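# Carry tube rack through self-closing door to desk

## Task

Take the tube rack from the counter, pass it through the door that swings shut by itself, and set it on the desk. At the end the rack must stand upright with each tube seated all the way down in a hole, and the door must be closed. If the rack or any tube reaches the floor, the task fails. Either or both robots may be used. When finished, release the rack and pull the robots away from it. The task also fails if a robot topples or is left leaning.

## Robot and tools

ROBOTS. r1 and r2 are identical Hello Robot Stretch 3 units. Each has a two-wheel differential base (0.33 m long, 0.34 m wide) with a passive omni wheel at the back, a vertical mast carrying a lift, and a telescoping arm that sticks out to the robot's RIGHT side. The base cannot slide sideways, so moving the gripper forward or back means driving the base. Turning in place pivots about a point between the drive wheels, 0.05 m behind the front edge. With the arm in and the wrist folded, the swept turning circle has radius 0.28 m; an unfolded, level wrist reaches past it.

FRAMES. Every robot reports in its own base frame: origin on the floor between the drive wheels, x forward, y left, z up. hand_pose is in this frame, placed where the closed fingertips meet; at zero wrist angles its x axis is up, y points back toward the mast, z toward the rear. base_odometry is relative to where that robot started, counts wheel turns only (slip looks like travel), heading positive to the left within -3.142 to 3.142. Because the frames differ per robot, relative placement of the two robots can only be judged from images, lidar_m, wrist_depth_mm and head_depth_mm.

execute_actions. Arguments: actions (a list holding one action, or empty to just read state and images) and cameras (list of names such as r1_head_camera, r1_nav_camera, r1_wrist_camera, r2_head_camera, r2_nav_camera, r2_wrist_camera, or "all"; omitted/null means all, [] means none). An action is an object keyed by "r1" and/or "r2"; each robot entry may hold:
- base: exactly one of translate_m (a relative drive in metres from the base's last reported position, -1 to 1, positive forward) or rotate_rad (a relative turn in place, -3.2 to 3.2, positive counter-clockwise seen from above).
- joints: absolute targets by name. lift_m 0 to 1.1 (arm height on mast); arm_m 0 to 0.52 (extension); wrist_yaw_rad -1.345 to 4.42 (0 along the arm, positive toward the front, 3.0 folded over the base); wrist_pitch_rad -1.57 to 0.451 (0 level, negative tips fingers down); wrist_roll_rad -2.911 to 2.911; gripper_m -0.089 to 0.179 (bigger is wider; the real fingertip gap is a bit less, 0.007 less near closed, 0.025 less fully open, zero under 0.007); head_pan_rad -3.953 to 1.73 (0 ahead, positive left, -1.57 looks along the arm); head_tilt_rad -1.53 to 0.419 (negative looks down).
- contact_limits: {"arm_m": effort percent 1 to 100}; the arm stops with contact_stop when its effort hits that level, and the cap also limits holding force until the next action.
All motions in one action start together. Anything left out keeps chasing its previous target silently. Any invalid key or value rejects the entire call. A single action runs at most 15 s. If a result reports a stop, later motion calls in the same reply are skipped.

wait: seconds from 0 to 10; commands nothing new and returns state and images. zoom_image: camera name plus region [x0, y0, x1, y1] in pixels from the image's top-left, at most 504 by 504, on that camera's latest full image. finished_scene: scene = the current scene number; it ends the scene for good once the last command has been held, and reports success.

RESULT LINES. base_status and joint_status give how each motion ended: done, off_target (stopped short, may still be pushing), contact_stop, time_out, torque_fault. After the last three, the old target is dropped. on_its_own covers uncommanded parts; its 'held at' is a target, not a position. joint_positions are the readings. motor_effort is percent of max, positive toward larger values, peak of the last action in brackets; readings carry sizeable fixed and random error. Positive wheel effort pushes forward. turned_by_wheels and turned_by_imu give rotation since the previous result. base_tilt (degrees, forward and right positive) has a fixed bias of up to about 4. lidar_m: 12 distances in metres in 30-degree sectors, first straight ahead then counter-clockwise (4th left, 7th behind, 10th right), '-' for nothing; scan plane 0.17 m above floor, range 0.15 to 12 m, sees table legs not tops, misses glass and thin legs, partly blocked by the robot's own mast and parts. wrist_depth_mm (45 to 1000) and head_depth_mm (280 to 4000, image sideways) are 7x7 grids of median depth, '-' when invalid. The pictures line names the cameras in image order. Camera calibration data give intrinsics and base-to-camera transforms, with small errors.

CONTACT AND FAULTS. Lift and arm halt and go slack when they push firmly into something; a slack lift may sag under load or be pushed up by closing fingers on a surface. Base, wrist and head never self-stop and will keep shoving. Prolonged hard load on a wrist servo disables it for 10 s.

SPEED. The base reaches 0.30 m/s and 1.9 rad/s only with lift_m under 0.30, arm_m under 0.03 and wrist_yaw_rad over 2.54; otherwise 0.10 m/s and 0.63 rad/s.

GRIPPING. Command gripper_m below the object's width to grasp; lower squeezes harder but a stall guard may weaken it, letting heavy items slip. Release by opening at least 0.02 beyond the touch point. Neither readings nor status confirm a grasp; check images.

SAFETY. Fold or unfold the wrist (yaw to 3.0) only with lift_m within 0.32 to 0.95, wrist_pitch_rad -0.4, roll near 0; once folded the lift may go down to 0.25. With yaw below -0.4 keep pitch at -0.5 or lower. Never let the robots press into each other; once bases touch, even millimetres more is a hard press, and nothing in the state flags contact. Two robots given the same drive can differ by up to 2.5 cm per metre, which strains a shared load. Pushing on rigid objects with the gripper high (above about 0.45 m), driving while holding something fixed, or snagging furniture (especially reversing) can tip a robot; back off in small steps, free the gripper, and lower lift_m to about 0.2 if it stays tilted. Avoid drops, slams and hard pushes. Loose objects may occasionally get nudged. The simulation keeps running while you reason, holding the last command.

Each tool is called after "Request:" as a command line: name --argument value for each argument, lists and objects as JSON in quotes; but a table of rows of numbers goes row by row, as --pt "numbers of a row", without its own name.

## Session

Request:
execute_actions --actions '[]'

Scene clock: 0.00 s.
r1.base_odometry: x=+0.000 y=+0.000 heading=+0.000 (m, m, rad; r1's odometry frame)
r1.turned_by_wheels: +0.000 (rad since the last result)
r1.turned_by_imu: +0.000 (rad since the last result)
r1.base_tilt: forward=+0.5 right=-1.3 (deg)
r1.lidar_m: 1.17 0.86 0.70 0.69 0.77 1.36 2.35 1.30 1.34 1.33 1.45 1.19
r1.head_depth_mm: 1110 1100 1083 1077 1061 1062 1048 / 1135 1118 1109 1097 1091 1074 1063 / 1153 1137 1129 1123 1105 1100 1089 / 1184 1170 1158 1143 1132 1119 1115 / 1204 1186 1174 1165 1157 1143 1126 / 1229 1214 1195 1191 1175 1164 1153 / 1255 1239 1236 1225 1205 1189 1185
r1.base_status: not commanded
r1.joint_positions: lift_m=+0.462 arm_m=+0.001 wrist_yaw_rad=+2.849 wrist_pitch_rad=-0.377 wrist_roll_rad=+0.000 gripper_m=+0.037 head_pan_rad=+0.015 head_tilt_rad=-0.016
r1.joint_status: not commanded
r1.motor_effort: left_wheel=-1 right_wheel=-1 lift_m=+22 arm_m=-1 wrist_yaw_rad=+0 wrist_pitch_rad=+7 wrist_roll_rad=+0 gripper_m=+0 head_pan_rad=+0 head_tilt_rad=+3 (%)
r1.hand_pose: x=+0.0450 y=+0.0732 z=+0.4835 quat_wxyz=(+0.233, +0.706, +0.030, +0.668) (m; r1's base frame)
r1.wrist_depth_mm: 596 614 647 689 714 764 808 / 640 665 701 742 793 823 890 / - 714 755 815 864 932 - / - 789 830 898 915 955 - / - 824 827 831 821 835 826 / 731 749 703 703 673 702 701 / 633 - 619 627 612 615 616
r2.base_odometry: x=+0.000 y=+0.000 heading=+0.000 (m, m, rad; r2's odometry frame)
r2.turned_by_wheels: +0.000 (rad since the last result)
r2.turned_by_imu: +0.000 (rad since the last result)
r2.base_tilt: forward=+1.5 right=+0.4 (deg)
r2.lidar_m: 1.52 1.43 1.16 0.79 0.75 0.76 0.98 1.72 1.76 2.00 1.87 1.91
r2.head_depth_mm: 1894 2242 2233 2219 2205 2203 2176 / 1906 2468 2508 2505 2456 2445 2332 / 1915 2602 2652 2644 2596 2628 2324 / 1912 2434 2444 2402 2382 1694 1694 / 1925 2265 2279 2275 2212 1581 1571 / 1681 2112 2124 2134 2096 1483 1472 / 1918 1982 1983 2001 1973 1375 1388
r2.base_status: not commanded
r2.joint_positions: lift_m=+0.456 arm_m=+0.002 wrist_yaw_rad=+2.953 wrist_pitch_rad=-0.600 wrist_roll_rad=-0.003 gripper_m=+0.037 head_pan_rad=+0.017 head_tilt_rad=-0.004
r2.joint_status: not commanded
r2.motor_effort: left_wheel=+0 right_wheel=+0 lift_m=+29 arm_m=+0 wrist_yaw_rad=+0 wrist_pitch_rad=+3 wrist_roll_rad=+1 gripper_m=+0 head_pan_rad=+1 head_tilt_rad=+1 (%)
r2.hand_pose: x=+0.0158 y=+0.0474 z=+0.4306 quat_wxyz=(+0.272, +0.691, +0.145, +0.654) (m; r2's base frame)
r2.wrist_depth_mm: 591 - 865 - - - - / 646 - 906 - - - - / 669 751 980 - 994 962 942 / 730 808 875 863 826 818 819 / 742 751 756 737 727 698 687 / 683 677 - 650 - 614 594 / 600 590 - - 563 547 541
pictures: r1_head_camera (sideways: a quarter turn clockwise sets it upright), r1_nav_camera (sideways: a quarter turn counterclockwise sets it upright), r1_wrist_camera, r2_head_camera (sideways: a quarter turn clockwise sets it upright), r2_nav_camera (sideways: a quarter turn counterclockwise sets it upright), r2_wrist_camera
Images, in order (width x height): r1_head_camera 896x504, r1_nav_camera 672x504, r1_wrist_camera 644x364, r2_head_camera 896x504, r2_nav_camera 672x504, r2_wrist_camera 644x364.

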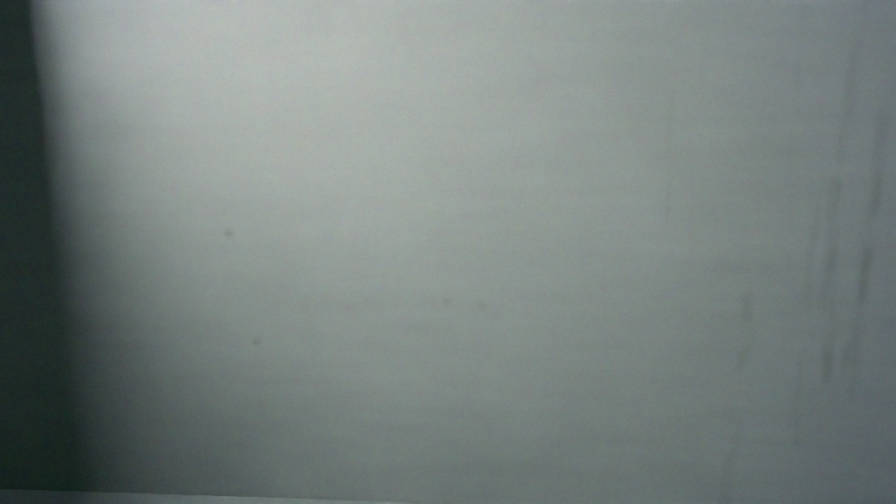

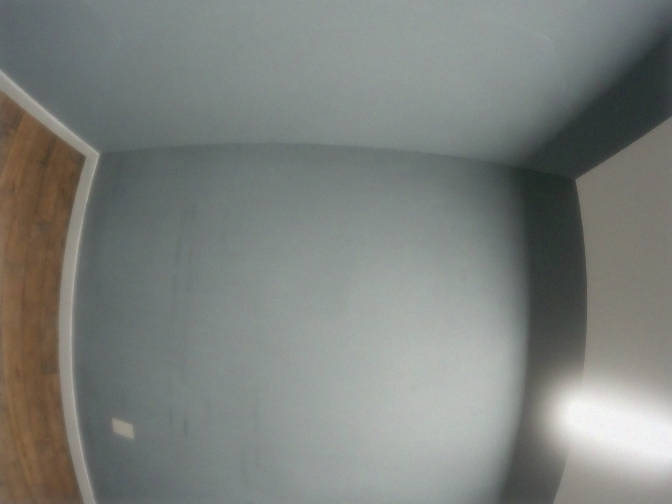

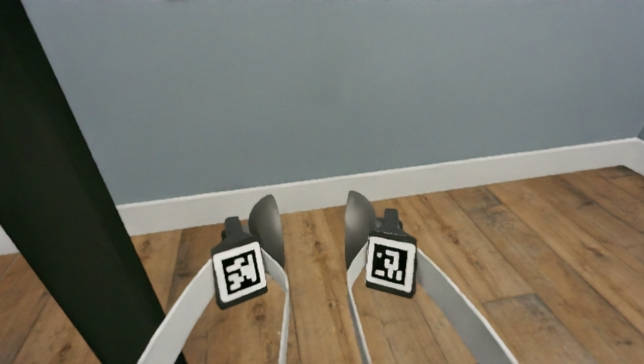

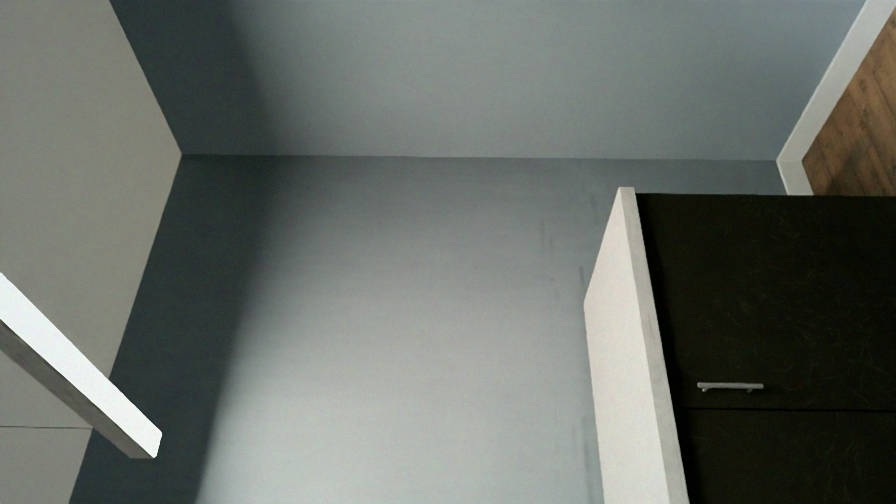

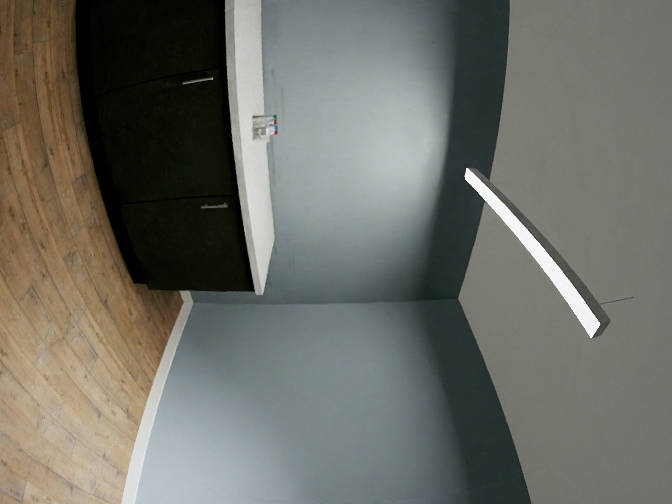

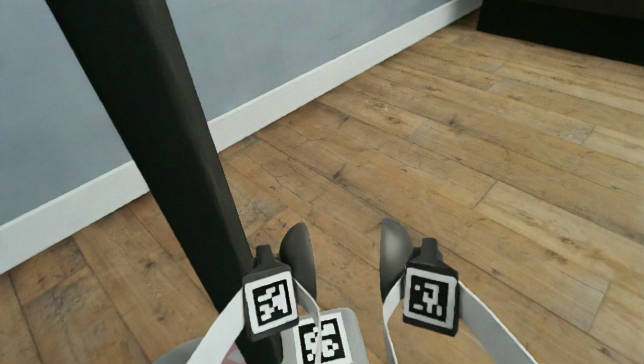

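Request:
execute_actions --actions '[{"r1":{"joints":{"head_pan_rad":-2.2,"head_tilt_rad":-0.4}},"r2":{"joints":{"head_pan_rad":-2.3,"head_tilt_rad":-0.4}}}]' --cameras '["r1_head_camera","r1_nav_camera","r2_head_camera","r2_nav_camera"]'

Scene clock: 5.00 s.
r1.base_odometry: x=+0.000 y=+0.000 heading=+0.000 (m, m, rad; r1's odometry frame)
r1.turned_by_wheels: +0.000 (rad since the last result)
r1.turned_by_imu: +0.000 (rad since the last result)
r1.base_tilt: forward=+0.6 right=-1.3 (deg)
r1.lidar_m: 1.18 0.85 0.70 0.69 0.77 1.35 2.35 1.29 1.34 1.33 1.45 1.18
r1.head_depth_mm: 1466 1553 1669 1724 1352 1479 1448 / 1380 1468 1573 1652 1820 1864 1490 / 1317 1400 1492 1592 1718 1798 1495 / 1258 1324 1415 1507 1608 1712 1469 / 1197 1265 1338 1428 1527 1629 1470 / 1150 1209 1280 1355 1452 1551 1481 / 1108 1166 1222 1292 1365 1467 1467
r1.base_status: not commanded
r1.joint_positions: lift_m=+0.462 arm_m=+0.001 wrist_yaw_rad=+2.849 wrist_pitch_rad=-0.377 wrist_roll_rad=+0.000 gripper_m=+0.037 head_pan_rad=-2.193 head_tilt_rad=-0.395
r1.joint_status: all done
r1.motor_effort: left_wheel=-1(1) right_wheel=-1(1) lift_m=+22(22) arm_m=-1(1) wrist_yaw_rad=+0(0) wrist_pitch_rad=+7(6) wrist_roll_rad=+0(0) gripper_m=+0(0) head_pan_rad=-4(56) head_tilt_rad=-3(34) (%)
r1.hand_pose: x=+0.0450 y=+0.0732 z=+0.4835 quat_wxyz=(+0.233, +0.706, +0.030, +0.668) (m; r1's base frame)
r1.wrist_depth_mm: 593 622 652 686 711 764 799 / 635 671 703 739 784 843 889 / - 720 776 812 859 913 - / - 795 822 902 923 988 - / - 828 854 836 837 821 819 / 726 739 707 715 675 707 705 / 626 - 618 622 626 604 617
r2.base_odometry: x=+0.000 y=+0.000 heading=+0.000 (m, m, rad; r2's odometry frame)
r2.turned_by_wheels: +0.000 (rad since the last result)
r2.turned_by_imu: +0.000 (rad since the last result)
r2.base_tilt: forward=+1.5 right=+0.4 (deg)
r2.lidar_m: 1.53 1.43 1.16 0.80 0.75 0.76 0.98 1.72 1.75 2.00 1.87 1.92
r2.head_depth_mm: 1424 1507 1614 1719 1826 1826 1470 / 1439 1540 1634 1764 1876 1821 1463 / 1478 1569 1691 1789 1941 1824 1466 / 1524 1604 1729 1860 2008 1817 1466 / 1547 1648 1758 1878 2056 1819 1450 / 1594 1684 1792 1950 2099 1824 1454 / 1626 1726 1867 2007 2159 1794 1459
r2.base_status: not commanded
r2.joint_positions: lift_m=+0.456 arm_m=+0.002 wrist_yaw_rad=+2.953 wrist_pitch_rad=-0.600 wrist_roll_rad=-0.003 gripper_m=+0.037 head_pan_rad=-2.293 head_tilt_rad=-0.395
r2.joint_status: all done
r2.motor_effort: left_wheel=+0(0) right_wheel=+0(0) lift_m=+29(29) arm_m=-1(0) wrist_yaw_rad=+0(1) wrist_pitch_rad=+3(3) wrist_roll_rad=+0(0) gripper_m=+0(0) head_pan_rad=-2(31) head_tilt_rad=-2(18) (%)
r2.hand_pose: x=+0.0158 y=+0.0474 z=+0.4306 quat_wxyz=(+0.272, +0.691, +0.145, +0.654) (m; r2's base frame)
r2.wrist_depth_mm: 591 - 856 - - - - / 637 - 909 - - - - / 686 759 964 - 968 967 934 / 731 803 876 843 820 812 788 / 732 753 766 736 738 697 678 / 689 665 - 639 - 623 600 / 611 588 - - 555 543 550
pictures: r1_head_camera (sideways: a quarter turn clockwise sets it upright), r1_nav_camera (sideways: a quarter turn counterclockwise sets it upright), r2_head_camera (sideways: a quarter turn clockwise sets it upright), r2_nav_camera (sideways: a quarter turn counterclockwise sets it upright)
camera_calibration (this result's frames):
r1_head_camera: T_world_to_cam=[[0.194902, 0.280698, -0.939799, 1.23559], [0.830138, -0.557529, 0.00563764, -0.00964119], [-0.522383, -0.781261, -0.341682, 0.401869], [0, 0, 0, 1]] pos_world=[-0.0228874, -0.0382401, 1.29858]
r1_nav_camera: T_world_to_cam=[[-0.182156, -0.324882, 0.928047, -1.16436], [-0.813156, 0.580411, 0.0435795, 0.00771747], [-0.552807, -0.746709, -0.369906, 0.446336], [0, 0, 0, 1]] pos_world=[0.0409182, -0.0494755, 1.24535]
r2_head_camera: T_world_to_cam=[[0.233652, 0.280527, -0.930973, 1.22866], [0.756607, -0.653831, -0.00712668, 0.0178045], [-0.610699, -0.702715, -0.365018, 0.438601], [0, 0, 0, 1]] pos_world=[-0.032696, -0.0248187, 1.30407]
r2_nav_camera: T_world_to_cam=[[-0.244751, -0.258216, 0.93457, -1.17115], [-0.744732, 0.667279, -0.01067, 0.0699408], [-0.620864, -0.698615, -0.355619, 0.425657], [0, 0, 0, 1]] pos_world=[0.0297206, -0.0517104, 1.24664]
Images, in order (width x height): r1_head_camera 896x504, r1_nav_camera 672x504, r2_head_camera 896x504, r2_nav_camera 672x504.

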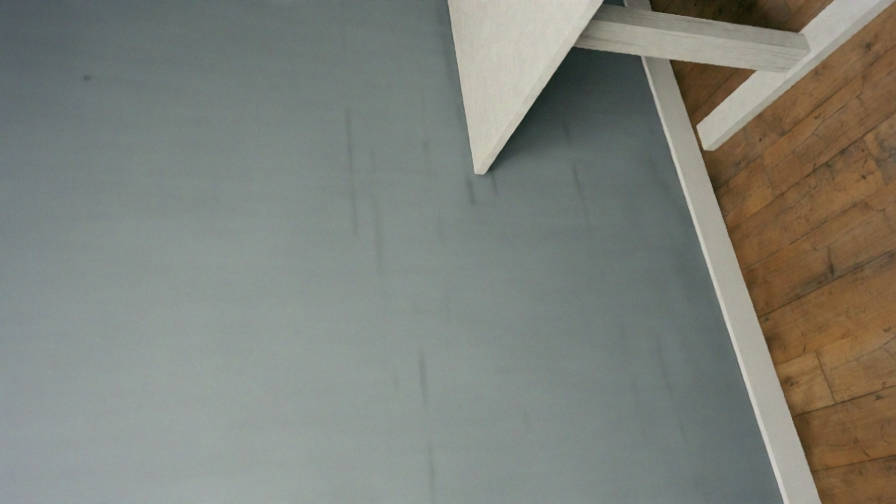

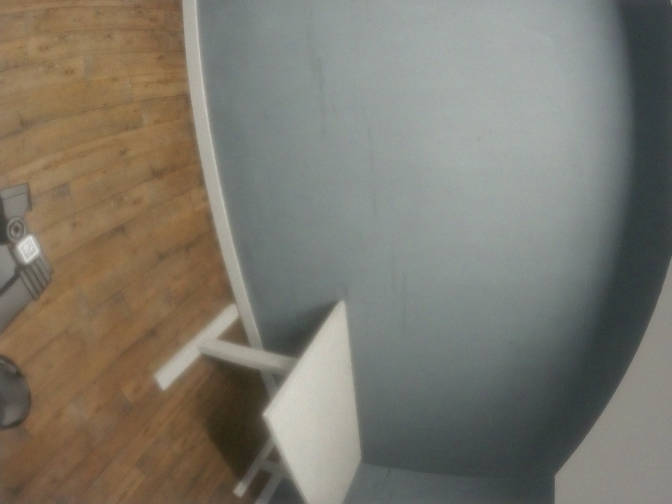

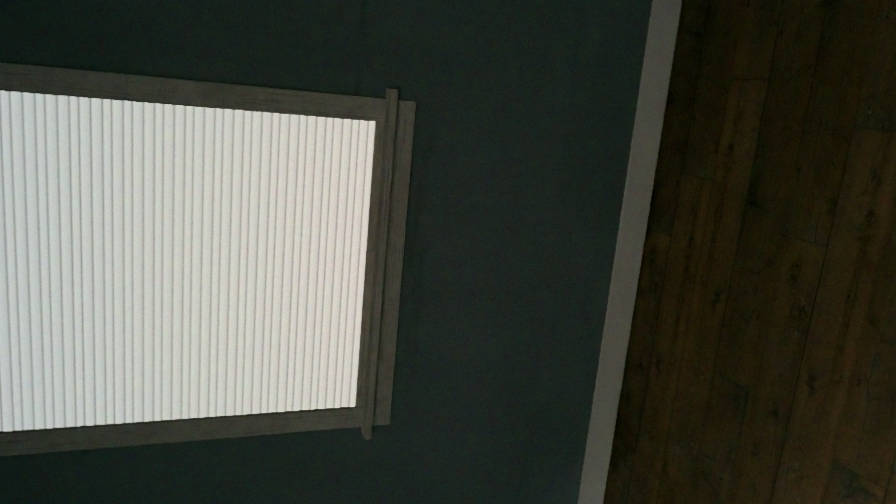

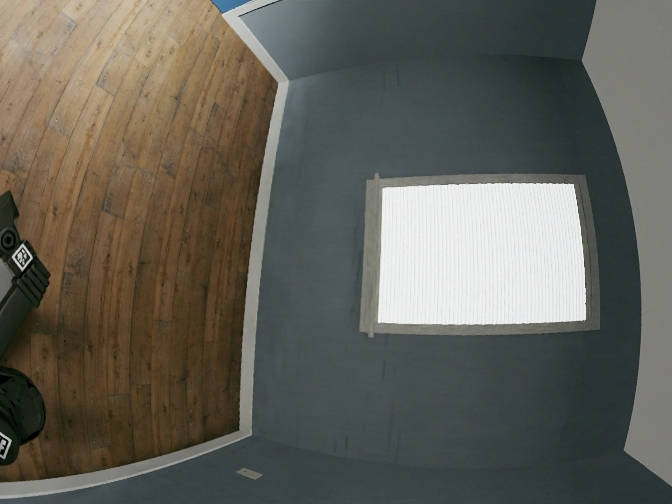

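Request:
execute_actions --actions '[{"r1":{"joints":{"head_pan_rad":-3.7,"head_tilt_rad":-0.3,"lift_m":0.27}},"r2":{"joints":{"head_pan_rad":-1.2,"head_tilt_rad":-0.3,"wrist_pitch_rad":-0.4,"lift_m":0.28}}}]' --cameras '["r1_head_camera","r1_nav_camera","r2_head_camera","r2_nav_camera"]'

Scene clock: 11.20 s.
r1.base_odometry: x=+0.000 y=+0.000 heading=+0.000 (m, m, rad; r1's odometry frame)
r1.turned_by_wheels: +0.000 (rad since the last result)
r1.turned_by_imu: +0.000 (rad since the last result)
r1.base_tilt: forward=+0.6 right=-1.3 (deg)
r1.lidar_m: 1.18 0.85 0.70 0.70 0.77 1.35 2.34 1.29 1.34 1.33 1.45 1.19
r1.head_depth_mm: 1058 958 963 990 1035 1058 1085 / 1235 1272 1291 1323 1374 1408 1451 / 1473 1514 1573 1626 1665 1731 1609 / 1673 1757 1805 1901 2013 1993 1605 / 2201 2320 2400 2609 2617 2090 1616 / 2305 2357 2430 2547 2642 2085 1597 / 2195 2268 2356 2487 2565 2069 1601
r1.base_status: not commanded
r1.joint_positions: lift_m=+0.270 arm_m=+0.001 wrist_yaw_rad=+2.849 wrist_pitch_rad=-0.377 wrist_roll_rad=+0.000 gripper_m=+0.037 head_pan_rad=-3.693 head_tilt_rad=-0.310
r1.joint_status: all done
r1.motor_effort: left_wheel=-1(1) right_wheel=-1(1) lift_m=+21(21) arm_m=-1(1) wrist_yaw_rad=+0(0) wrist_pitch_rad=+7(7) wrist_roll_rad=+0(0) gripper_m=+0(0) head_pan_rad=-4(54) head_tilt_rad=+7(21) (%)
r1.hand_pose: x=+0.0450 y=+0.0732 z=+0.2920 quat_wxyz=(+0.233, +0.706, +0.030, +0.668) (m; r1's base frame)
r1.wrist_depth_mm: 587 614 646 690 720 757 823 / 646 672 704 736 789 828 904 / - 704 749 777 818 870 870 / - 719 694 692 694 684 681 / - 579 588 573 571 566 563 / 476 506 - 482 464 478 478 / 439 - - 427 416 415 418
r2.base_odometry: x=+0.000 y=+0.000 heading=+0.000 (m, m, rad; r2's odometry frame)
r2.turned_by_wheels: +0.000 (rad since the last result)
r2.turned_by_imu: +0.000 (rad since the last result)
r2.base_tilt: forward=+1.5 right=+0.4 (deg)
r2.lidar_m: 1.52 1.43 1.16 0.80 0.75 0.76 0.98 1.72 1.75 2.00 1.86 1.91
r2.head_depth_mm: 1815 1932 2013 2152 2267 2037 1585 / 1764 1846 1967 2081 2212 2026 1581 / 1732 1814 1920 2016 2151 2038 1591 / 1689 1775 1882 1978 2087 2008 1584 / 1640 1729 1833 1901 2020 2006 1583 / 1604 1681 1767 1877 1940 2006 1579 / 1565 1641 1718 1811 1914 1971 1566
r2.base_status: not commanded
r2.joint_positions: lift_m=+0.280 arm_m=+0.002 wrist_yaw_rad=+2.953 wrist_pitch_rad=-0.420 wrist_roll_rad=-0.003 gripper_m=+0.037 head_pan_rad=-1.207 head_tilt_rad=-0.310
r2.joint_status: all done
r2.motor_effort: left_wheel=-1(0) right_wheel=+0(0) lift_m=+17(23) arm_m=+0(1) wrist_yaw_rad=+0(0) wrist_pitch_rad=+6(6) wrist_roll_rad=+0(0) gripper_m=+0(0) head_pan_rad=+3(33) head_tilt_rad=+3(10) (%)
r2.hand_pose: x=+0.0207 y=+0.0732 z=+0.2927 quat_wxyz=(+0.212, +0.701, +0.082, +0.676) (m; r2's base frame)
r2.wrist_depth_mm: 579 - 842 - - - - / 605 - 880 - - - - / 628 - 904 - 987 944 911 / 667 - 796 781 770 728 719 / 657 672 644 654 643 606 581 / 575 553 - 546 - 511 497 / 482 491 - - 435 441 424
pictures: r1_head_camera (sideways: a quarter turn clockwise sets it upright), r1_nav_camera (sideways: a quarter turn counterclockwise sets it upright), r2_head_camera (sideways: a quarter turn clockwise sets it upright), r2_nav_camera (sideways: a quarter turn counterclockwise sets it upright)
camera_calibration (this result's frames):
r1_head_camera: T_world_to_cam=[[0.22473, -0.132139, -0.96542, 1.26887], [-0.497176, -0.867644, 0.00302338, 0.00185846], [-0.838041, 0.479304, -0.260682, 0.298374], [0, 0, 0, 1]] pos_world=[-0.0341806, 0.0262677, 1.30277]
r1_nav_camera: T_world_to_cam=[[-0.268665, 0.116771, 0.956129, -1.2005], [0.524673, 0.850187, 0.0435966, -0.000470323], [-0.807798, 0.513369, -0.289682, 0.343486], [0, 0, 0, 1]] pos_world=[-0.0448172, -0.0357516, 1.24735]
r2_head_camera: T_world_to_cam=[[-0.1106, 0.262371, -0.958608, 1.26684], [0.931442, 0.363804, -0.00789207, 0.0177353], [0.346675, -0.893761, -0.28462, 0.328128], [0, 0, 0, 1]] pos_world=[0.00983863, -0.0455661, 1.30793]
r2_nav_camera: T_world_to_cam=[[0.0855906, -0.261532, 0.961392, -1.20819], [-0.937239, -0.348502, -0.0113641, 0.07202], [0.338019, -0.900082, -0.274946, 0.314815], [0, 0, 0, 1]] pos_world=[0.0644964, -0.00752202, 1.24892]
Images, in order (width x height): r1_head_camera 896x504, r1_nav_camera 672x504, r2_head_camera 896x504, r2_nav_camera 672x504.

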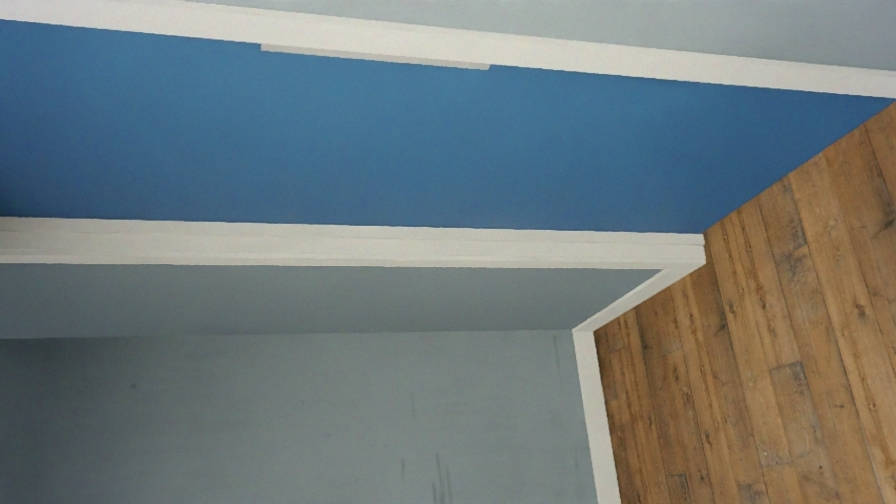

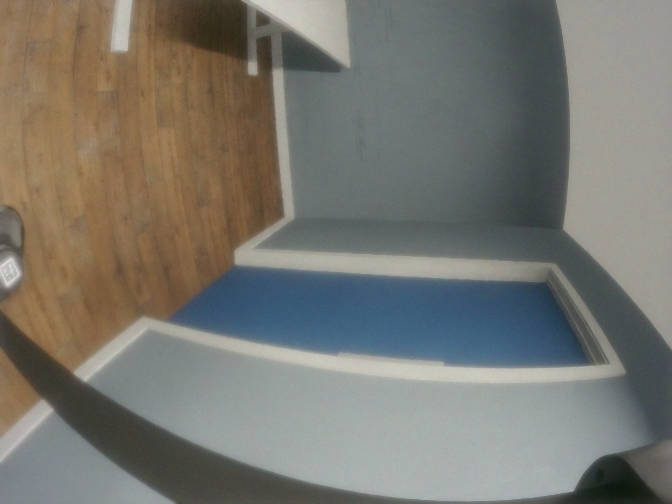

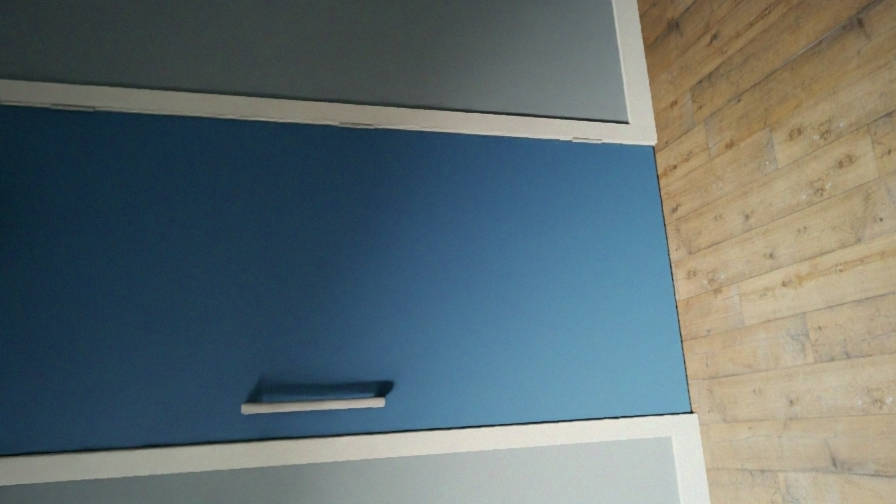

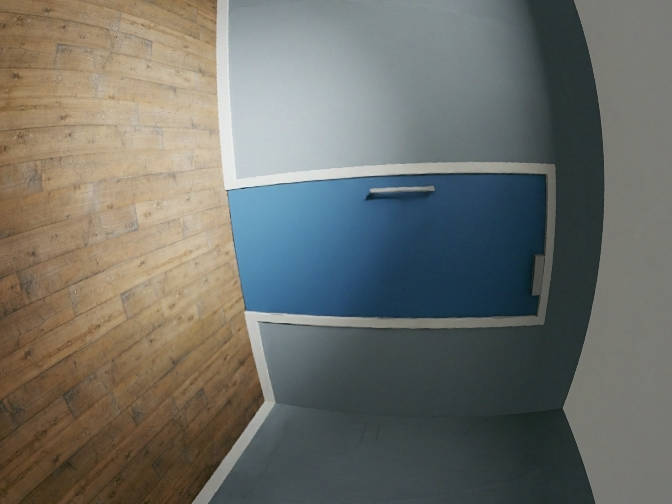

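Request:
execute_actions --actions '[{"r1":{"base":{"rotate_rad":-0.16},"joints":{"head_pan_rad":0,"head_tilt_rad":-0.8}},"r2":{"base":{"rotate_rad":0.365},"joints":{"head_pan_rad":-1.57,"head_tilt_rad":-0.6}}}]' --cameras '[]'

Request:
execute_actions --actions '[{"r1":{"base":{"translate_m":-1.0}},"r2":{"base":{"translate_m":0.91}}}]' --cameras '[]'

Request:
execute_actions --actions '[{"r1":{"base":{"rotate_rad":1.57}},"r2":{"base":{"rotate_rad":1.815},"joints":{"lift_m":0.9}}}]' --cameras '["r1_head_camera","r1_nav_camera","r2_head_camera","r2_nav_camera"]'

Scene clock: 32.63 s.
r1.base_odometry: x=+0.000 y=+0.000 heading=-0.160 (m, m, rad; r1's odometry frame)
r1.turned_by_wheels: -0.160 (rad since the last result)
r1.turned_by_imu: -0.159 (rad since the last result)
r1.base_tilt: forward=+0.6 right=-1.3 (deg)
r1.lidar_m: 1.18 0.98 0.72 0.70 0.72 1.00 2.59 1.29 1.37 1.33 1.39 1.22
r1.head_depth_mm: 987 1116 1272 1493 1576 1343 1166 / 995 1111 1274 1492 1573 1346 1173 / 990 1115 1285 1502 1570 1341 1162 / 992 1120 1285 1498 1568 1339 1158 / 995 1113 1281 1500 1554 1334 1161 / 1000 1116 1288 1501 1556 1340 1154 / 999 1124 1283 1512 1567 1329 1160
r1.base_status: done
r1.joint_positions: lift_m=+0.270 arm_m=+0.001 wrist_yaw_rad=+2.849 wrist_pitch_rad=-0.377 wrist_roll_rad=+0.000 gripper_m=+0.037 head_pan_rad=-0.007 head_tilt_rad=-0.790
r1.joint_status: all done
r1.motor_effort: left_wheel=+1(11) right_wheel=-2(5) lift_m=+21(20) arm_m=-1(1) wrist_yaw_rad=+0(1) wrist_pitch_rad=+7(7) wrist_roll_rad=+0(0) gripper_m=+0(0) head_pan_rad=+4(56) head_tilt_rad=-6(43) (%)
r1.hand_pose: x=+0.0450 y=+0.0732 z=+0.2920 quat_wxyz=(+0.233, +0.706, +0.030, +0.668) (m; r1's base frame)
r1.wrist_depth_mm: 569 598 657 718 801 864 966 / 599 647 697 765 854 977 - / - 703 760 820 902 892 882 / - 692 702 702 701 688 690 / - 583 597 576 562 561 564 / 482 506 - 483 462 482 476 / 440 - - 430 423 417 415
r2.base_odometry: x=+0.000 y=+0.000 heading=+0.365 (m, m, rad; r2's odometry frame)
r2.turned_by_wheels: +0.365 (rad since the last result)
r2.turned_by_imu: +0.363 (rad since the last result)
r2.base_tilt: forward=+1.4 right=+0.4 (deg)
r2.lidar_m: 1.43 1.43 0.85 0.74 0.75 0.87 1.56 1.72 2.02 1.87 1.87 1.64
r2.head_depth_mm: 1772 1954 2175 2344 1848 1498 1280 / 1716 1894 2096 2289 1857 1512 1272 / 1678 1861 2054 2234 1837 1499 1277 / 1641 1817 1993 2212 1849 1503 1266 / 1616 1771 1974 2161 1850 1506 1272 / 1561 1725 1885 2096 1847 1508 1272 / 1537 1677 1847 2043 1830 1503 1274
r2.base_status: done
r2.joint_positions: lift_m=+0.280 arm_m=+0.002 wrist_yaw_rad=+2.953 wrist_pitch_rad=-0.419 wrist_roll_rad=-0.003 gripper_m=+0.037 head_pan_rad=-1.563 head_tilt_rad=-0.593
r2.joint_status: all done
r2.motor_effort: left_wheel=-1(7) right_wheel=+2(10) lift_m=+17(18) arm_m=+0(0) wrist_yaw_rad=+1(1) wrist_pitch_rad=+6(6) wrist_roll_rad=+0(0) gripper_m=+0(0) head_pan_rad=-2(19) head_tilt_rad=-3(18) (%)
r2.hand_pose: x=+0.0207 y=+0.0732 z=+0.2928 quat_wxyz=(+0.212, +0.701, +0.082, +0.676) (m; r2's base frame)
r2.wrist_depth_mm: 596 - 712 808 882 - - / 625 - 769 866 974 - - / 674 - 834 904 964 966 921 / 712 - 807 777 764 726 707 / 687 666 668 651 637 608 579 / 562 560 - 541 - 502 493 / 484 495 - - 444 438 430
pictures: none
No camera images: the call's "cameras" was empty. Leave "cameras" out to get every camera's image.

Scene clock: 37.57 s.
r1.base_odometry: x=-0.987 y=+0.159 heading=-0.160 (m, m, rad; r1's odometry frame)
r1.turned_by_wheels: +0.000 (rad since the last result)
r1.turned_by_imu: -0.002 (rad since the last result)
r1.base_tilt: forward=+0.6 right=-1.3 (deg)
r1.lidar_m: 2.17 1.00 0.72 0.71 0.82 1.03 1.59 1.46 1.36 0.86 1.37 1.89
r1.head_depth_mm: 1848 2094 2298 1910 1577 1338 1169 / 1854 2062 2312 1897 1573 1335 1166 / 1874 2096 2282 1917 1565 1342 1165 / 1860 2088 2315 1910 1580 1342 1151 / 1883 2105 2327 1903 1582 1337 1158 / 1876 2096 2324 1901 1566 1331 1160 / 1860 2023 2106 1872 1571 1326 1162
r1.base_status: done
r1.joint_positions: lift_m=+0.270 arm_m=+0.001 wrist_yaw_rad=+2.849 wrist_pitch_rad=-0.378 wrist_roll_rad=+0.000 gripper_m=+0.037 head_pan_rad=-0.007 head_tilt_rad=-0.791
r1.joint_status: not commanded
r1.motor_effort: left_wheel=+1(9) right_wheel=-2(7) lift_m=+21(21) arm_m=-1(1) wrist_yaw_rad=-1(0) wrist_pitch_rad=+7(6) wrist_roll_rad=+0(0) gripper_m=+0(0) head_pan_rad=+5(5) head_tilt_rad=-5(6) (%)
r1.hand_pose: x=+0.0450 y=+0.0732 z=+0.2920 quat_wxyz=(+0.233, +0.706, +0.030, +0.668) (m; r1's base frame)
r1.wrist_depth_mm: 637 671 706 725 800 894 - / 678 716 767 787 886 - - / - 773 832 820 884 896 880 / - 718 705 701 700 683 687 / - 580 599 568 576 577 561 / 479 503 - 482 467 479 481 / 439 - - 427 420 413 418
r2.base_odometry: x=+0.850 y=+0.325 heading=+0.365 (m, m, rad; r2's odometry frame)
r2.turned_by_wheels: +0.000 (rad since the last result)
r2.turned_by_imu: +0.002 (rad since the last result)
r2.base_tilt: forward=+1.5 right=+0.4 (deg)
r2.lidar_m: 0.55 0.55 0.64 0.96 0.96 1.13 2.03 2.60 1.90 1.66 1.06 0.62
r2.head_depth_mm: 1533 1723 1924 2126 1866 1514 1274 / 1514 1670 1855 2115 1865 1509 1270 / 1480 1630 1816 2024 1858 1504 1284 / 1447 1599 1762 1973 1849 1500 1274 / 1415 1558 1706 1915 1838 1509 1269 / 1386 1518 1676 1864 1838 1507 1264 / 1362 1485 1639 1795 1843 1494 1269
r2.base_status: done
r2.joint_positions: lift_m=+0.280 arm_m=+0.002 wrist_yaw_rad=+2.953 wrist_pitch_rad=-0.419 wrist_roll_rad=-0.003 gripper_m=+0.037 head_pan_rad=-1.563 head_tilt_rad=-0.593
r2.joint_status: not commanded
r2.motor_effort: left_wheel=-2(7) right_wheel=+3(13) lift_m=+18(18) arm_m=-1(0) wrist_yaw_rad=+1(0) wrist_pitch_rad=+6(6) wrist_roll_rad=+0(0) gripper_m=+0(0) head_pan_rad=-1(2) head_tilt_rad=-3(2) (%)
r2.hand_pose: x=+0.0207 y=+0.0732 z=+0.2929 quat_wxyz=(+0.212, +0.701, +0.082, +0.676) (m; r2's base frame)
r2.wrist_depth_mm: 777 - 919 - 846 617 489 / 817 - 968 - 947 641 507 / 875 - 995 - 935 752 534 / 893 - 802 788 760 710 609 / 679 671 655 647 643 602 581 / 567 556 - 540 - 518 498 / 488 497 - - 443 440 436
pictures: none
No camera images: the call's "cameras" was empty. Leave "cameras" out to get every camera's image.

Scene clock: 44.03 s.
r1.base_odometry: x=-0.987 y=+0.159 heading=+1.410 (m, m, rad; r1's odometry frame)
r1.turned_by_wheels: +1.570 (rad since the last result)
r1.turned_by_imu: +1.563 (rad since the last result)
r1.base_tilt: forward=+0.6 right=-1.3 (deg)
r1.lidar_m: 0.71 0.82 1.02 1.59 1.49 1.37 0.87 1.36 1.86 2.17 1.01 0.73
r1.head_depth_mm: 578 653 750 875 1063 1281 1164 / 587 651 734 880 1060 1267 1164 / 649 725 815 935 1103 1286 1165 / 651 729 836 982 1180 1339 1160 / 649 731 837 983 1193 1337 1162 / 648 731 838 981 1186 1333 1166 / 648 732 835 981 1182 1332 1162
r1.base_status: done
r1.joint_positions: lift_m=+0.270 arm_m=+0.001 wrist_yaw_rad=+2.849 wrist_pitch_rad=-0.378 wrist_roll_rad=+0.000 gripper_m=+0.037 head_pan_rad=-0.007 head_tilt_rad=-0.791
r1.joint_status: not commanded
r1.motor_effort: left_wheel=-3(11) right_wheel=+1(6) lift_m=+21(20) arm_m=-1(1) wrist_yaw_rad=+0(1) wrist_pitch_rad=+7(7) wrist_roll_rad=+0(0) gripper_m=+0(0) head_pan_rad=+4(5) head_tilt_rad=-5(5) (%)
r1.hand_pose: x=+0.0450 y=+0.0732 z=+0.2920 quat_wxyz=(+0.233, +0.706, +0.030, +0.668) (m; r1's base frame)
r1.wrist_depth_mm: - - - - - 840 656 / - - - - - 871 679 / - 918 899 900 877 845 694 / - 706 712 693 696 696 667 / - 575 599 577 577 564 567 / 480 507 - 480 465 482 485 / 438 - - 428 416 420 413
r2.base_odometry: x=+0.850 y=+0.325 heading=+2.180 (m, m, rad; r2's odometry frame)
r2.turned_by_wheels: +1.815 (rad since the last result)
r2.turned_by_imu: +1.811 (rad since the last result)
r2.base_tilt: forward=+1.4 right=+0.4 (deg)
r2.lidar_m: 0.96 1.00 1.38 2.61 2.35 1.72 1.66 0.77 0.57 0.54 0.57 0.78
r2.head_depth_mm: 965 1058 1007 714 676 753 - / 967 1056 950 712 675 765 - / 969 1062 850 710 674 785 - / 967 1064 997 707 675 783 - / 968 1059 996 708 677 771 - / 968 1057 990 707 674 783 903 / 970 1075 990 706 675 786 930
r2.base_status: done
r2.joint_positions: lift_m=+0.900 arm_m=+0.002 wrist_yaw_rad=+2.953 wrist_pitch_rad=-0.419 wrist_roll_rad=-0.003 gripper_m=+0.037 head_pan_rad=-1.563 head_tilt_rad=-0.593
r2.joint_status: all done
r2.motor_effort: left_wheel=-2(8) right_wheel=+3(10) lift_m=+37(41) arm_m=+0(0) wrist_yaw_rad=+1(0) wrist_pitch_rad=+6(6) wrist_roll_rad=+0(0) gripper_m=+0(0) head_pan_rad=-2(2) head_tilt_rad=-2(2) (%)
r2.hand_pose: x=+0.0208 y=+0.0733 z=+0.9121 quat_wxyz=(+0.212, +0.701, +0.082, +0.676) (m; r2's base frame)
r2.wrist_depth_mm: - - - - - - - / - - - - - - - / - - - - - - - / - - - - - - - / - - - - - - - / - - - - - - - / - - - - - - -
pictures: r1_head_camera (sideways: a quarter turn clockwise sets it upright), r1_nav_camera (sideways: a quarter turn counterclockwise sets it upright), r2_head_camera (sideways: a quarter turn clockwise sets it upright), r2_nav_camera (sideways: a quarter turn counterclockwise sets it upright)
camera_calibration (this result's frames):
r1_head_camera: T_world_to_cam=[[-0.677793, -0.000462365, -0.735253, 0.974185], [-0.019106, 0.999673, 0.0169843, -0.0192269], [0.735005, 0.0255596, -0.67758, 0.831234], [0, 0, 0, 1]] pos_world=[0.0489667, -0.00157494, 1.27983]
r1_nav_camera: T_world_to_cam=[[0.699787, 0.0364137, 0.713423, -0.889894], [0.0118092, -0.999153, 0.0394141, 0.00812975], [0.714254, -0.0191565, -0.699624, 0.867585], [0, 0, 0, 1]] pos_world=[0.00296387, 0.0571471, 1.24153]
r2_head_camera: T_world_to_cam=[[-0.0141898, 0.541083, -0.840849, 1.11261], [0.999821, 0.0182131, -0.00515244, 0.0137491], [0.0125266, -0.840772, -0.541245, 0.66411], [0, 0, 0, 1]] pos_world=[-0.00627798, -0.0438987, 1.29505]
r2_nav_camera: T_world_to_cam=[[-0.00894943, -0.532744, 0.846229, -1.05735], [-0.999957, 0.00288033, -0.00876189, 0.069011], [0.00223042, -0.846272, -0.532747, 0.652342], [0, 0, 0, 1]] pos_world=[0.0580904, -0.011438, 1.2429]
Images, in order (width x height): r1_head_camera 896x504, r1_nav_camera 672x504, r2_head_camera 896x504, r2_nav_camera 672x504.

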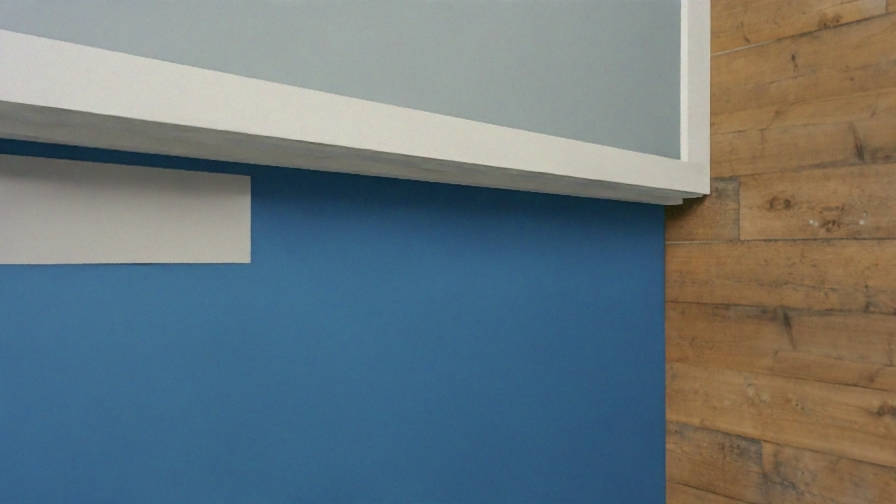

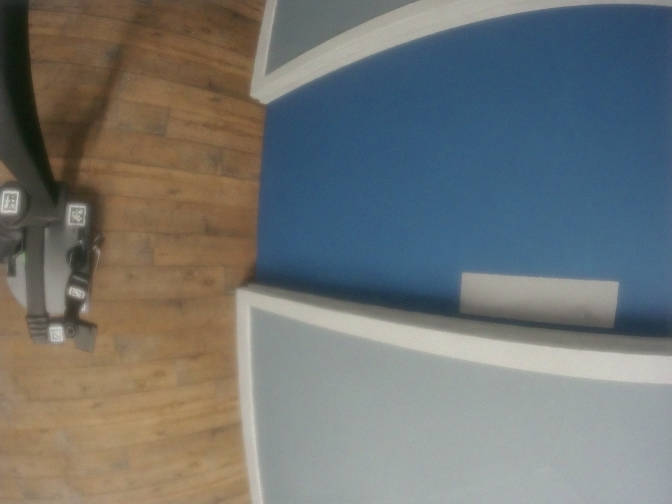

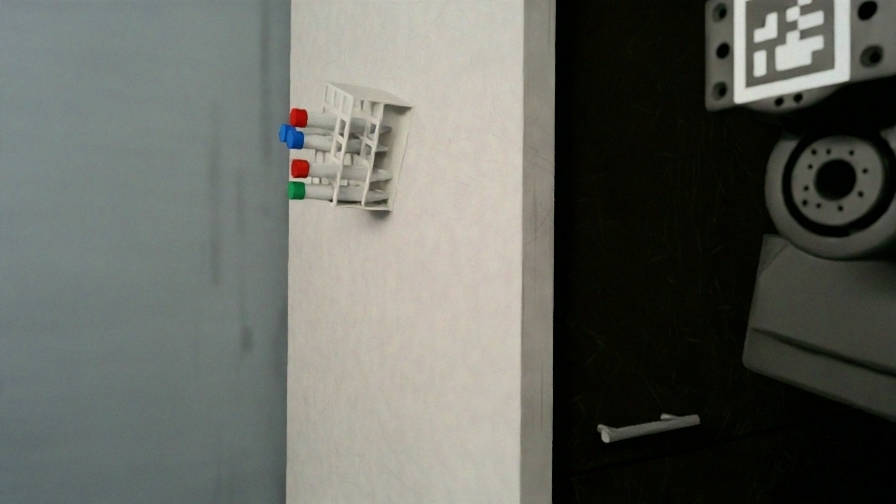

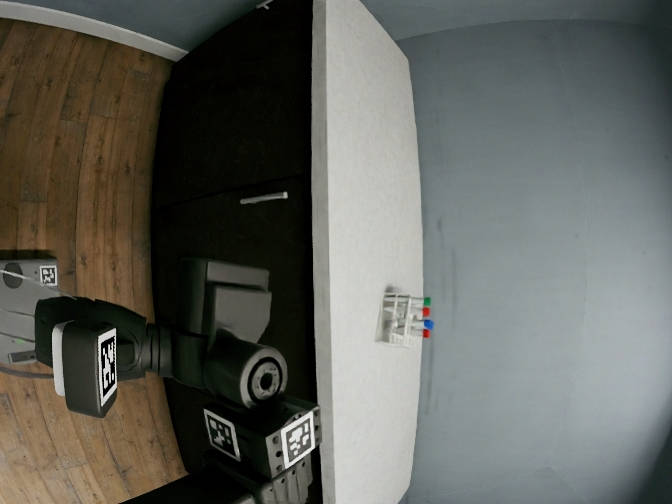

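Request:
execute_actions --actions '[{"r1":{"base":{"rotate_rad":0.45},"joints":{"wrist_yaw_rad":3.15,"gripper_m":0}},"r2":{"base":{"rotate_rad":-0.38},"joints":{"wrist_yaw_rad":0}}}]' --cameras '[]'

Request:
execute_actions --actions '[{"r1":{"base":{"translate_m":0.45}},"r2":{"base":{"translate_m":0.2},"joints":{"wrist_pitch_rad":-0.1,"gripper_m":0.179}}}]' --cameras '[]'

Request:
execute_actions --actions '[{"r1":{"base":{"rotate_rad":-0.45},"joints":{"head_tilt_rad":-1.3}},"r2":{"joints":{"arm_m":0.2}}}]' --cameras '["r1_nav_camera","r2_head_camera","r2_wrist_camera"]'

Scene clock: 58.27 s.
r1.base_odometry: x=-0.987 y=+0.159 heading=+1.860 (m, m, rad; r1's odometry frame)
r1.turned_by_wheels: +0.450 (rad since the last result)
r1.turned_by_imu: +0.449 (rad since the last result)
r1.base_tilt: forward=+0.5 right=-1.3 (deg)
r1.lidar_m: 0.80 1.02 1.59 1.46 1.40 0.87 1.34 1.73 2.17 1.09 0.75 0.71
r1.head_depth_mm: 636 707 792 905 1056 1215 1167 / 660 737 832 956 1134 1293 1160 / 691 775 876 1020 1213 1342 1165 / 719 808 932 1086 1318 1329 1165 / 754 857 987 1169 1428 1328 1160 / 791 906 1051 1256 1481 1336 1156 / 832 955 1066 1223 1489 1334 1158
r1.base_status: done
r1.joint_positions: lift_m=+0.270 arm_m=+0.001 wrist_yaw_rad=+3.148 wrist_pitch_rad=-0.378 wrist_roll_rad=+0.000 gripper_m=+0.000 head_pan_rad=-0.007 head_tilt_rad=-0.791
r1.joint_status: all done
r1.motor_effort: left_wheel=-3(13) right_wheel=+1(5) lift_m=+21(20) arm_m=-1(1) wrist_yaw_rad=+1(2) wrist_pitch_rad=+7(7) wrist_roll_rad=+0(0) gripper_m=-3(86) head_pan_rad=+4(5) head_tilt_rad=-5(5) (%)
r1.hand_pose: x=-0.0228 y=+0.0830 z=+0.2920 quat_wxyz=(+0.131, +0.694, +0.135, +0.695) (m; r1's base frame)
r1.wrist_depth_mm: - - - - - - - / - - - - - - - / 935 934 - 899 878 881 874 / 717 716 - 697 686 692 686 / 582 585 - - 569 568 558 / 489 505 - - 484 483 474 / 440 - - - 419 415 416
r2.base_odometry: x=+0.850 y=+0.325 heading=+1.800 (m, m, rad; r2's odometry frame)
r2.turned_by_wheels: -0.380 (rad since the last result)
r2.turned_by_imu: -0.379 (rad since the last result)
r2.base_tilt: forward=+1.4 right=+0.4 (deg)
r2.lidar_m: 0.92 0.96 1.05 1.63 2.62 2.07 1.68 1.66 0.68 0.55 0.54 0.59
r2.head_depth_mm: 1172 1305 1004 777 887 1016 - / 1127 1243 1003 741 818 953 - / 1079 1193 1004 709 778 - - / 1041 1144 1002 710 733 - - / 1008 1103 995 709 696 800 942 / 977 1062 782 706 658 754 874 / 940 1019 933 705 607 712 820
r2.base_status: done
r2.joint_positions: lift_m=+0.900 arm_m=+0.002 wrist_yaw_rad=+0.002 wrist_pitch_rad=-0.419 wrist_roll_rad=-0.003 gripper_m=+0.037 head_pan_rad=-1.563 head_tilt_rad=-0.593
r2.joint_status: all done
r2.motor_effort: left_wheel=+2(6) right_wheel=-3(8) lift_m=+37(37) arm_m=-1(0) wrist_yaw_rad=-2(1) wrist_pitch_rad=+5(6) wrist_roll_rad=+0(0) gripper_m=+0(0) head_pan_rad=-2(2) head_tilt_rad=-2(2) (%)
r2.hand_pose: x=-0.0210 y=-0.3714 z=+0.9121 quat_wxyz=(+0.693, +0.148, -0.690, -0.146) (m; r2's base frame)
r2.wrist_depth_mm: 737 739 502 790 712 649 592 / 538 490 459 432 410 415 443 / 348 325 322 346 403 469 542 / 280 302 361 401 450 527 625 / 323 353 387 450 499 593 734 / 345 383 421 506 - 683 867 / 375 417 485 544 646 799 -
pictures: none
No camera images: the call's "cameras" was empty. Leave "cameras" out to get every camera's image.

Scene clock: 61.50 s.
r1.base_odometry: x=-1.116 y=+0.590 heading=+1.860 (m, m, rad; r1's odometry frame)
r1.turned_by_wheels: +0.000 (rad since the last result)
r1.turned_by_imu: +0.001 (rad since the last result)
r1.base_tilt: forward=+0.5 right=-1.3 (deg)
r1.lidar_m: 0.39 0.50 0.90 1.42 1.84 1.29 1.29 2.26 1.71 0.45 0.41 0.38
r1.head_depth_mm: 290 319 359 410 478 572 713 / 300 334 377 435 511 622 793 / 313 350 399 463 552 679 891 / 327 368 422 495 598 753 1017 / 342 388 448 531 650 841 1117 / 359 410 478 574 716 950 1163 / 379 436 512 623 794 1022 1141
r1.base_status: done
r1.joint_positions: lift_m=+0.270 arm_m=+0.001 wrist_yaw_rad=+3.149 wrist_pitch_rad=-0.378 wrist_roll_rad=+0.000 gripper_m=+0.000 head_pan_rad=-0.007 head_tilt_rad=-0.791
r1.joint_status: not commanded
r1.motor_effort: left_wheel=-3(8) right_wheel=+1(5) lift_m=+21(21) arm_m=-1(1) wrist_yaw_rad=+0(1) wrist_pitch_rad=+7(7) wrist_roll_rad=+0(0) gripper_m=-3(3) head_pan_rad=+5(4) head_tilt_rad=-5(5) (%)
r1.hand_pose: x=-0.0230 y=+0.0830 z=+0.2920 quat_wxyz=(+0.130, +0.694, +0.136, +0.695) (m; r1's base frame)
r1.wrist_depth_mm: - - - - - - 807 / - - - - - - 749 / 941 928 - 904 896 885 687 / 699 711 - 705 691 686 621 / 585 583 - - 566 574 549 / 489 508 - - 484 479 484 / 439 - - - 419 413 418
r2.base_odometry: x=+0.805 y=+0.519 heading=+1.800 (m, m, rad; r2's odometry frame)
r2.turned_by_wheels: +0.000 (rad since the last result)
r2.turned_by_imu: +0.000 (rad since the last result)
r2.base_tilt: forward=+1.4 right=+0.4 (deg)
r2.lidar_m: 0.78 0.78 0.85 1.31 2.69 2.30 1.86 1.19 0.59 0.47 0.47 0.51
r2.head_depth_mm: 1093 1215 1012 715 757 869 - / 1048 1171 1007 712 692 817 - / 1016 1111 947 712 621 - - / 978 1080 760 707 599 - - / 944 1032 995 708 587 684 804 / 910 995 994 706 585 638 747 / 877 960 991 704 548 601 699
r2.base_status: done
r2.joint_positions: lift_m=+0.900 arm_m=+0.002 wrist_yaw_rad=+0.002 wrist_pitch_rad=-0.122 wrist_roll_rad=-0.003 gripper_m=+0.179 head_pan_rad=-1.563 head_tilt_rad=-0.593
r2.joint_status: all done
r2.motor_effort: left_wheel=+1(5) right_wheel=-3(4) lift_m=+37(37) arm_m=-1(1) wrist_yaw_rad=-1(1) wrist_pitch_rad=+7(8) wrist_roll_rad=+0(0) gripper_m=+0(98) head_pan_rad=-2(2) head_tilt_rad=-2(2) (%)
r2.hand_pose: x=-0.0210 y=-0.3985 z=+0.9832 quat_wxyz=(+0.707, +0.044, -0.704, -0.043) (m; r2's base frame)
r2.wrist_depth_mm: 672 726 789 878 930 - - / 715 742 812 888 994 - - / 708 778 835 530 954 - 942 / 715 673 624 536 547 518 488 / 430 410 388 379 360 348 383 / 307 299 285 278 304 368 - / - 238 252 299 343 394 455
pictures: none
No camera images: the call's "cameras" was empty. Leave "cameras" out to get every camera's image.

Scene clock: 64.20 s.
r1.base_odometry: x=-1.116 y=+0.590 heading=+1.410 (m, m, rad; r1's odometry frame)
r1.turned_by_wheels: -0.450 (rad since the last result)
r1.turned_by_imu: -0.449 (rad since the last result)
r1.base_tilt: forward=+0.6 right=-1.4 (deg)
r1.lidar_m: 0.38 0.39 0.54 1.15 1.45 1.60 1.29 1.79 2.43 1.19 0.43 0.40
r1.head_depth_mm: 391 491 660 924 1225 1162 1099 / 391 491 660 1017 1245 1192 1085 / 390 490 658 1012 1250 1197 - / 390 489 660 1006 1256 1193 - / 390 490 658 1008 1247 1198 - / 390 489 656 1006 1243 1175 - / 390 489 656 1007 1246 1176 1124
r1.base_status: done
r1.joint_positions: lift_m=+0.270 arm_m=+0.001 wrist_yaw_rad=+3.149 wrist_pitch_rad=-0.378 wrist_roll_rad=+0.000 gripper_m=+0.000 head_pan_rad=-0.007 head_tilt_rad=-1.285
r1.joint_status: all done
r1.motor_effort: left_wheel=+1(8) right_wheel=-2(5) lift_m=+21(21) arm_m=-1(1) wrist_yaw_rad=+1(1) wrist_pitch_rad=+7(7) wrist_roll_rad=+0(0) gripper_m=-3(2) head_pan_rad=+4(5) head_tilt_rad=-9(46) (%)
r1.hand_pose: x=-0.0230 y=+0.0830 z=+0.2920 quat_wxyz=(+0.130, +0.694, +0.136, +0.695) (m; r1's base frame)
r1.wrist_depth_mm: - - - - 896 565 443 / - - - - 907 604 452 / 911 916 - 899 804 644 448 / 723 703 - 715 684 638 457 / 580 586 - - 562 565 466 / 490 505 - - 480 478 453 / 440 - - - 417 418 415
r2.base_odometry: x=+0.805 y=+0.519 heading=+1.800 (m, m, rad; r2's odometry frame)
r2.turned_by_wheels: +0.000 (rad since the last result)
r2.turned_by_imu: +0.000 (rad since the last result)
r2.base_tilt: forward=+1.4 right=+0.4 (deg)
r2.lidar_m: 0.78 0.78 0.85 1.31 2.69 2.30 1.87 1.19 0.59 0.47 0.47 0.52
r2.head_depth_mm: 1093 1215 1007 796 - 904 1198 / 1051 1162 999 - - 838 1029 / 1009 1117 947 - - 777 936 / 973 1070 761 - 615 726 865 / 941 1028 996 708 588 681 804 / 910 992 994 704 566 636 744 / 879 958 989 708 547 599 700
r2.base_status: not commanded
r2.joint_positions: lift_m=+0.900 arm_m=+0.200 wrist_yaw_rad=+0.001 wrist_pitch_rad=-0.121 wrist_roll_rad=-0.003 gripper_m=+0.179 head_pan_rad=-1.563 head_tilt_rad=-0.593
r2.joint_status: all done
r2.motor_effort: left_wheel=+1(2) right_wheel=-3(2) lift_m=+38(38) arm_m=+3(3) wrist_yaw_rad=+0(1) wrist_pitch_rad=+6(7) wrist_roll_rad=+1(0) gripper_m=+0(0) head_pan_rad=-2(1) head_tilt_rad=-2(3) (%)
r2.hand_pose: x=-0.0212 y=-0.5961 z=+0.9834 quat_wxyz=(+0.707, +0.043, -0.704, -0.043) (m; r2's base frame)
r2.wrist_depth_mm: 531 569 631 665 752 827 918 / 551 588 631 706 761 860 953 / 567 614 668 693 794 858 977 / 579 614 616 316 354 523 489 / 422 410 389 333 337 345 354 / 307 299 286 277 267 260 - / - 223 222 217 213 208 195
pictures: r1_nav_camera (sideways: a quarter turn counterclockwise sets it upright), r2_head_camera (sideways: a quarter turn clockwise sets it upright), r2_wrist_camera
camera_calibration (this result's frames):
r1_nav_camera: T_world_to_cam=[[0.954291, 0.0349888, 0.296824, -0.34875], [0.0285982, -0.999257, 0.025846, 0.0257128], [0.297508, -0.016176, -0.954582, 1.20151], [0, 0, 0, 1]] pos_world=[-0.0253858, 0.0573317, 1.2498]
r2_head_camera: T_world_to_cam=[[-0.0141824, 0.541083, -0.84085, 1.11261], [0.999821, 0.0181995, -0.00515245, 0.0137491], [0.0125152, -0.840772, -0.541244, 0.66411], [0, 0, 0, 1]] pos_world=[-0.00627857, -0.0438985, 1.29505]
r2_wrist_camera: T_world_to_cam=[[-0.997986, -0.035367, -0.05266, 0.0193319], [0.0421173, 0.251334, -0.966984, 1.14026], [0.0474345, -0.967254, -0.249338, -0.162602], [0, 0, 0, 1]] pos_world=[-0.0210185, -0.443179, 1.06308]
Images, in order (width x height): r1_nav_camera 672x504, r2_head_camera 896x504, r2_wrist_camera 644x364.

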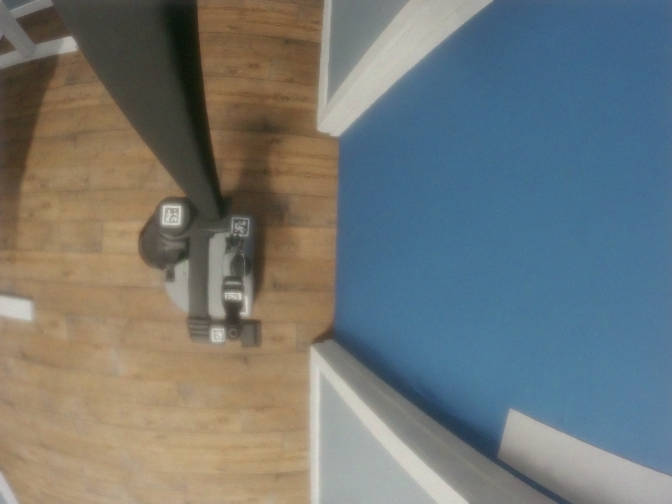

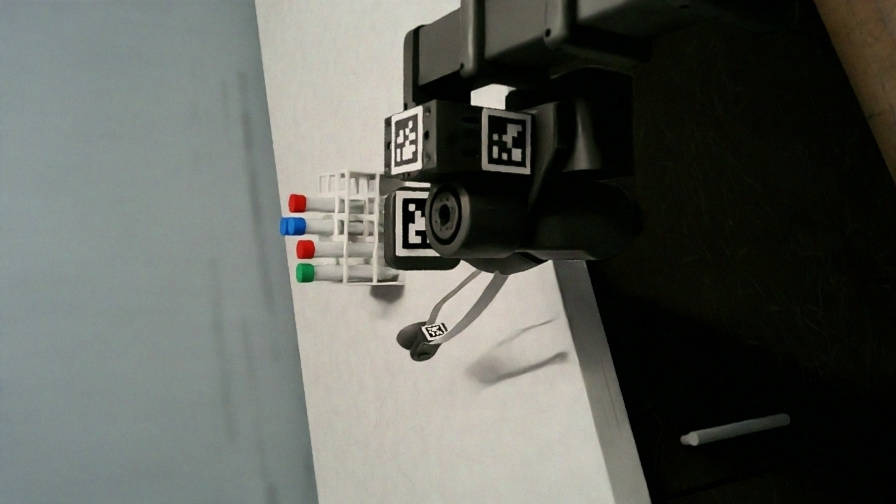

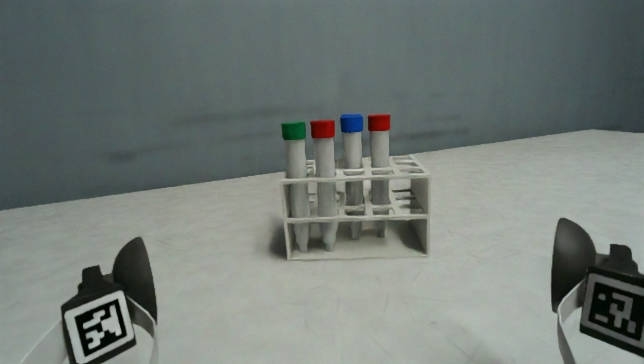

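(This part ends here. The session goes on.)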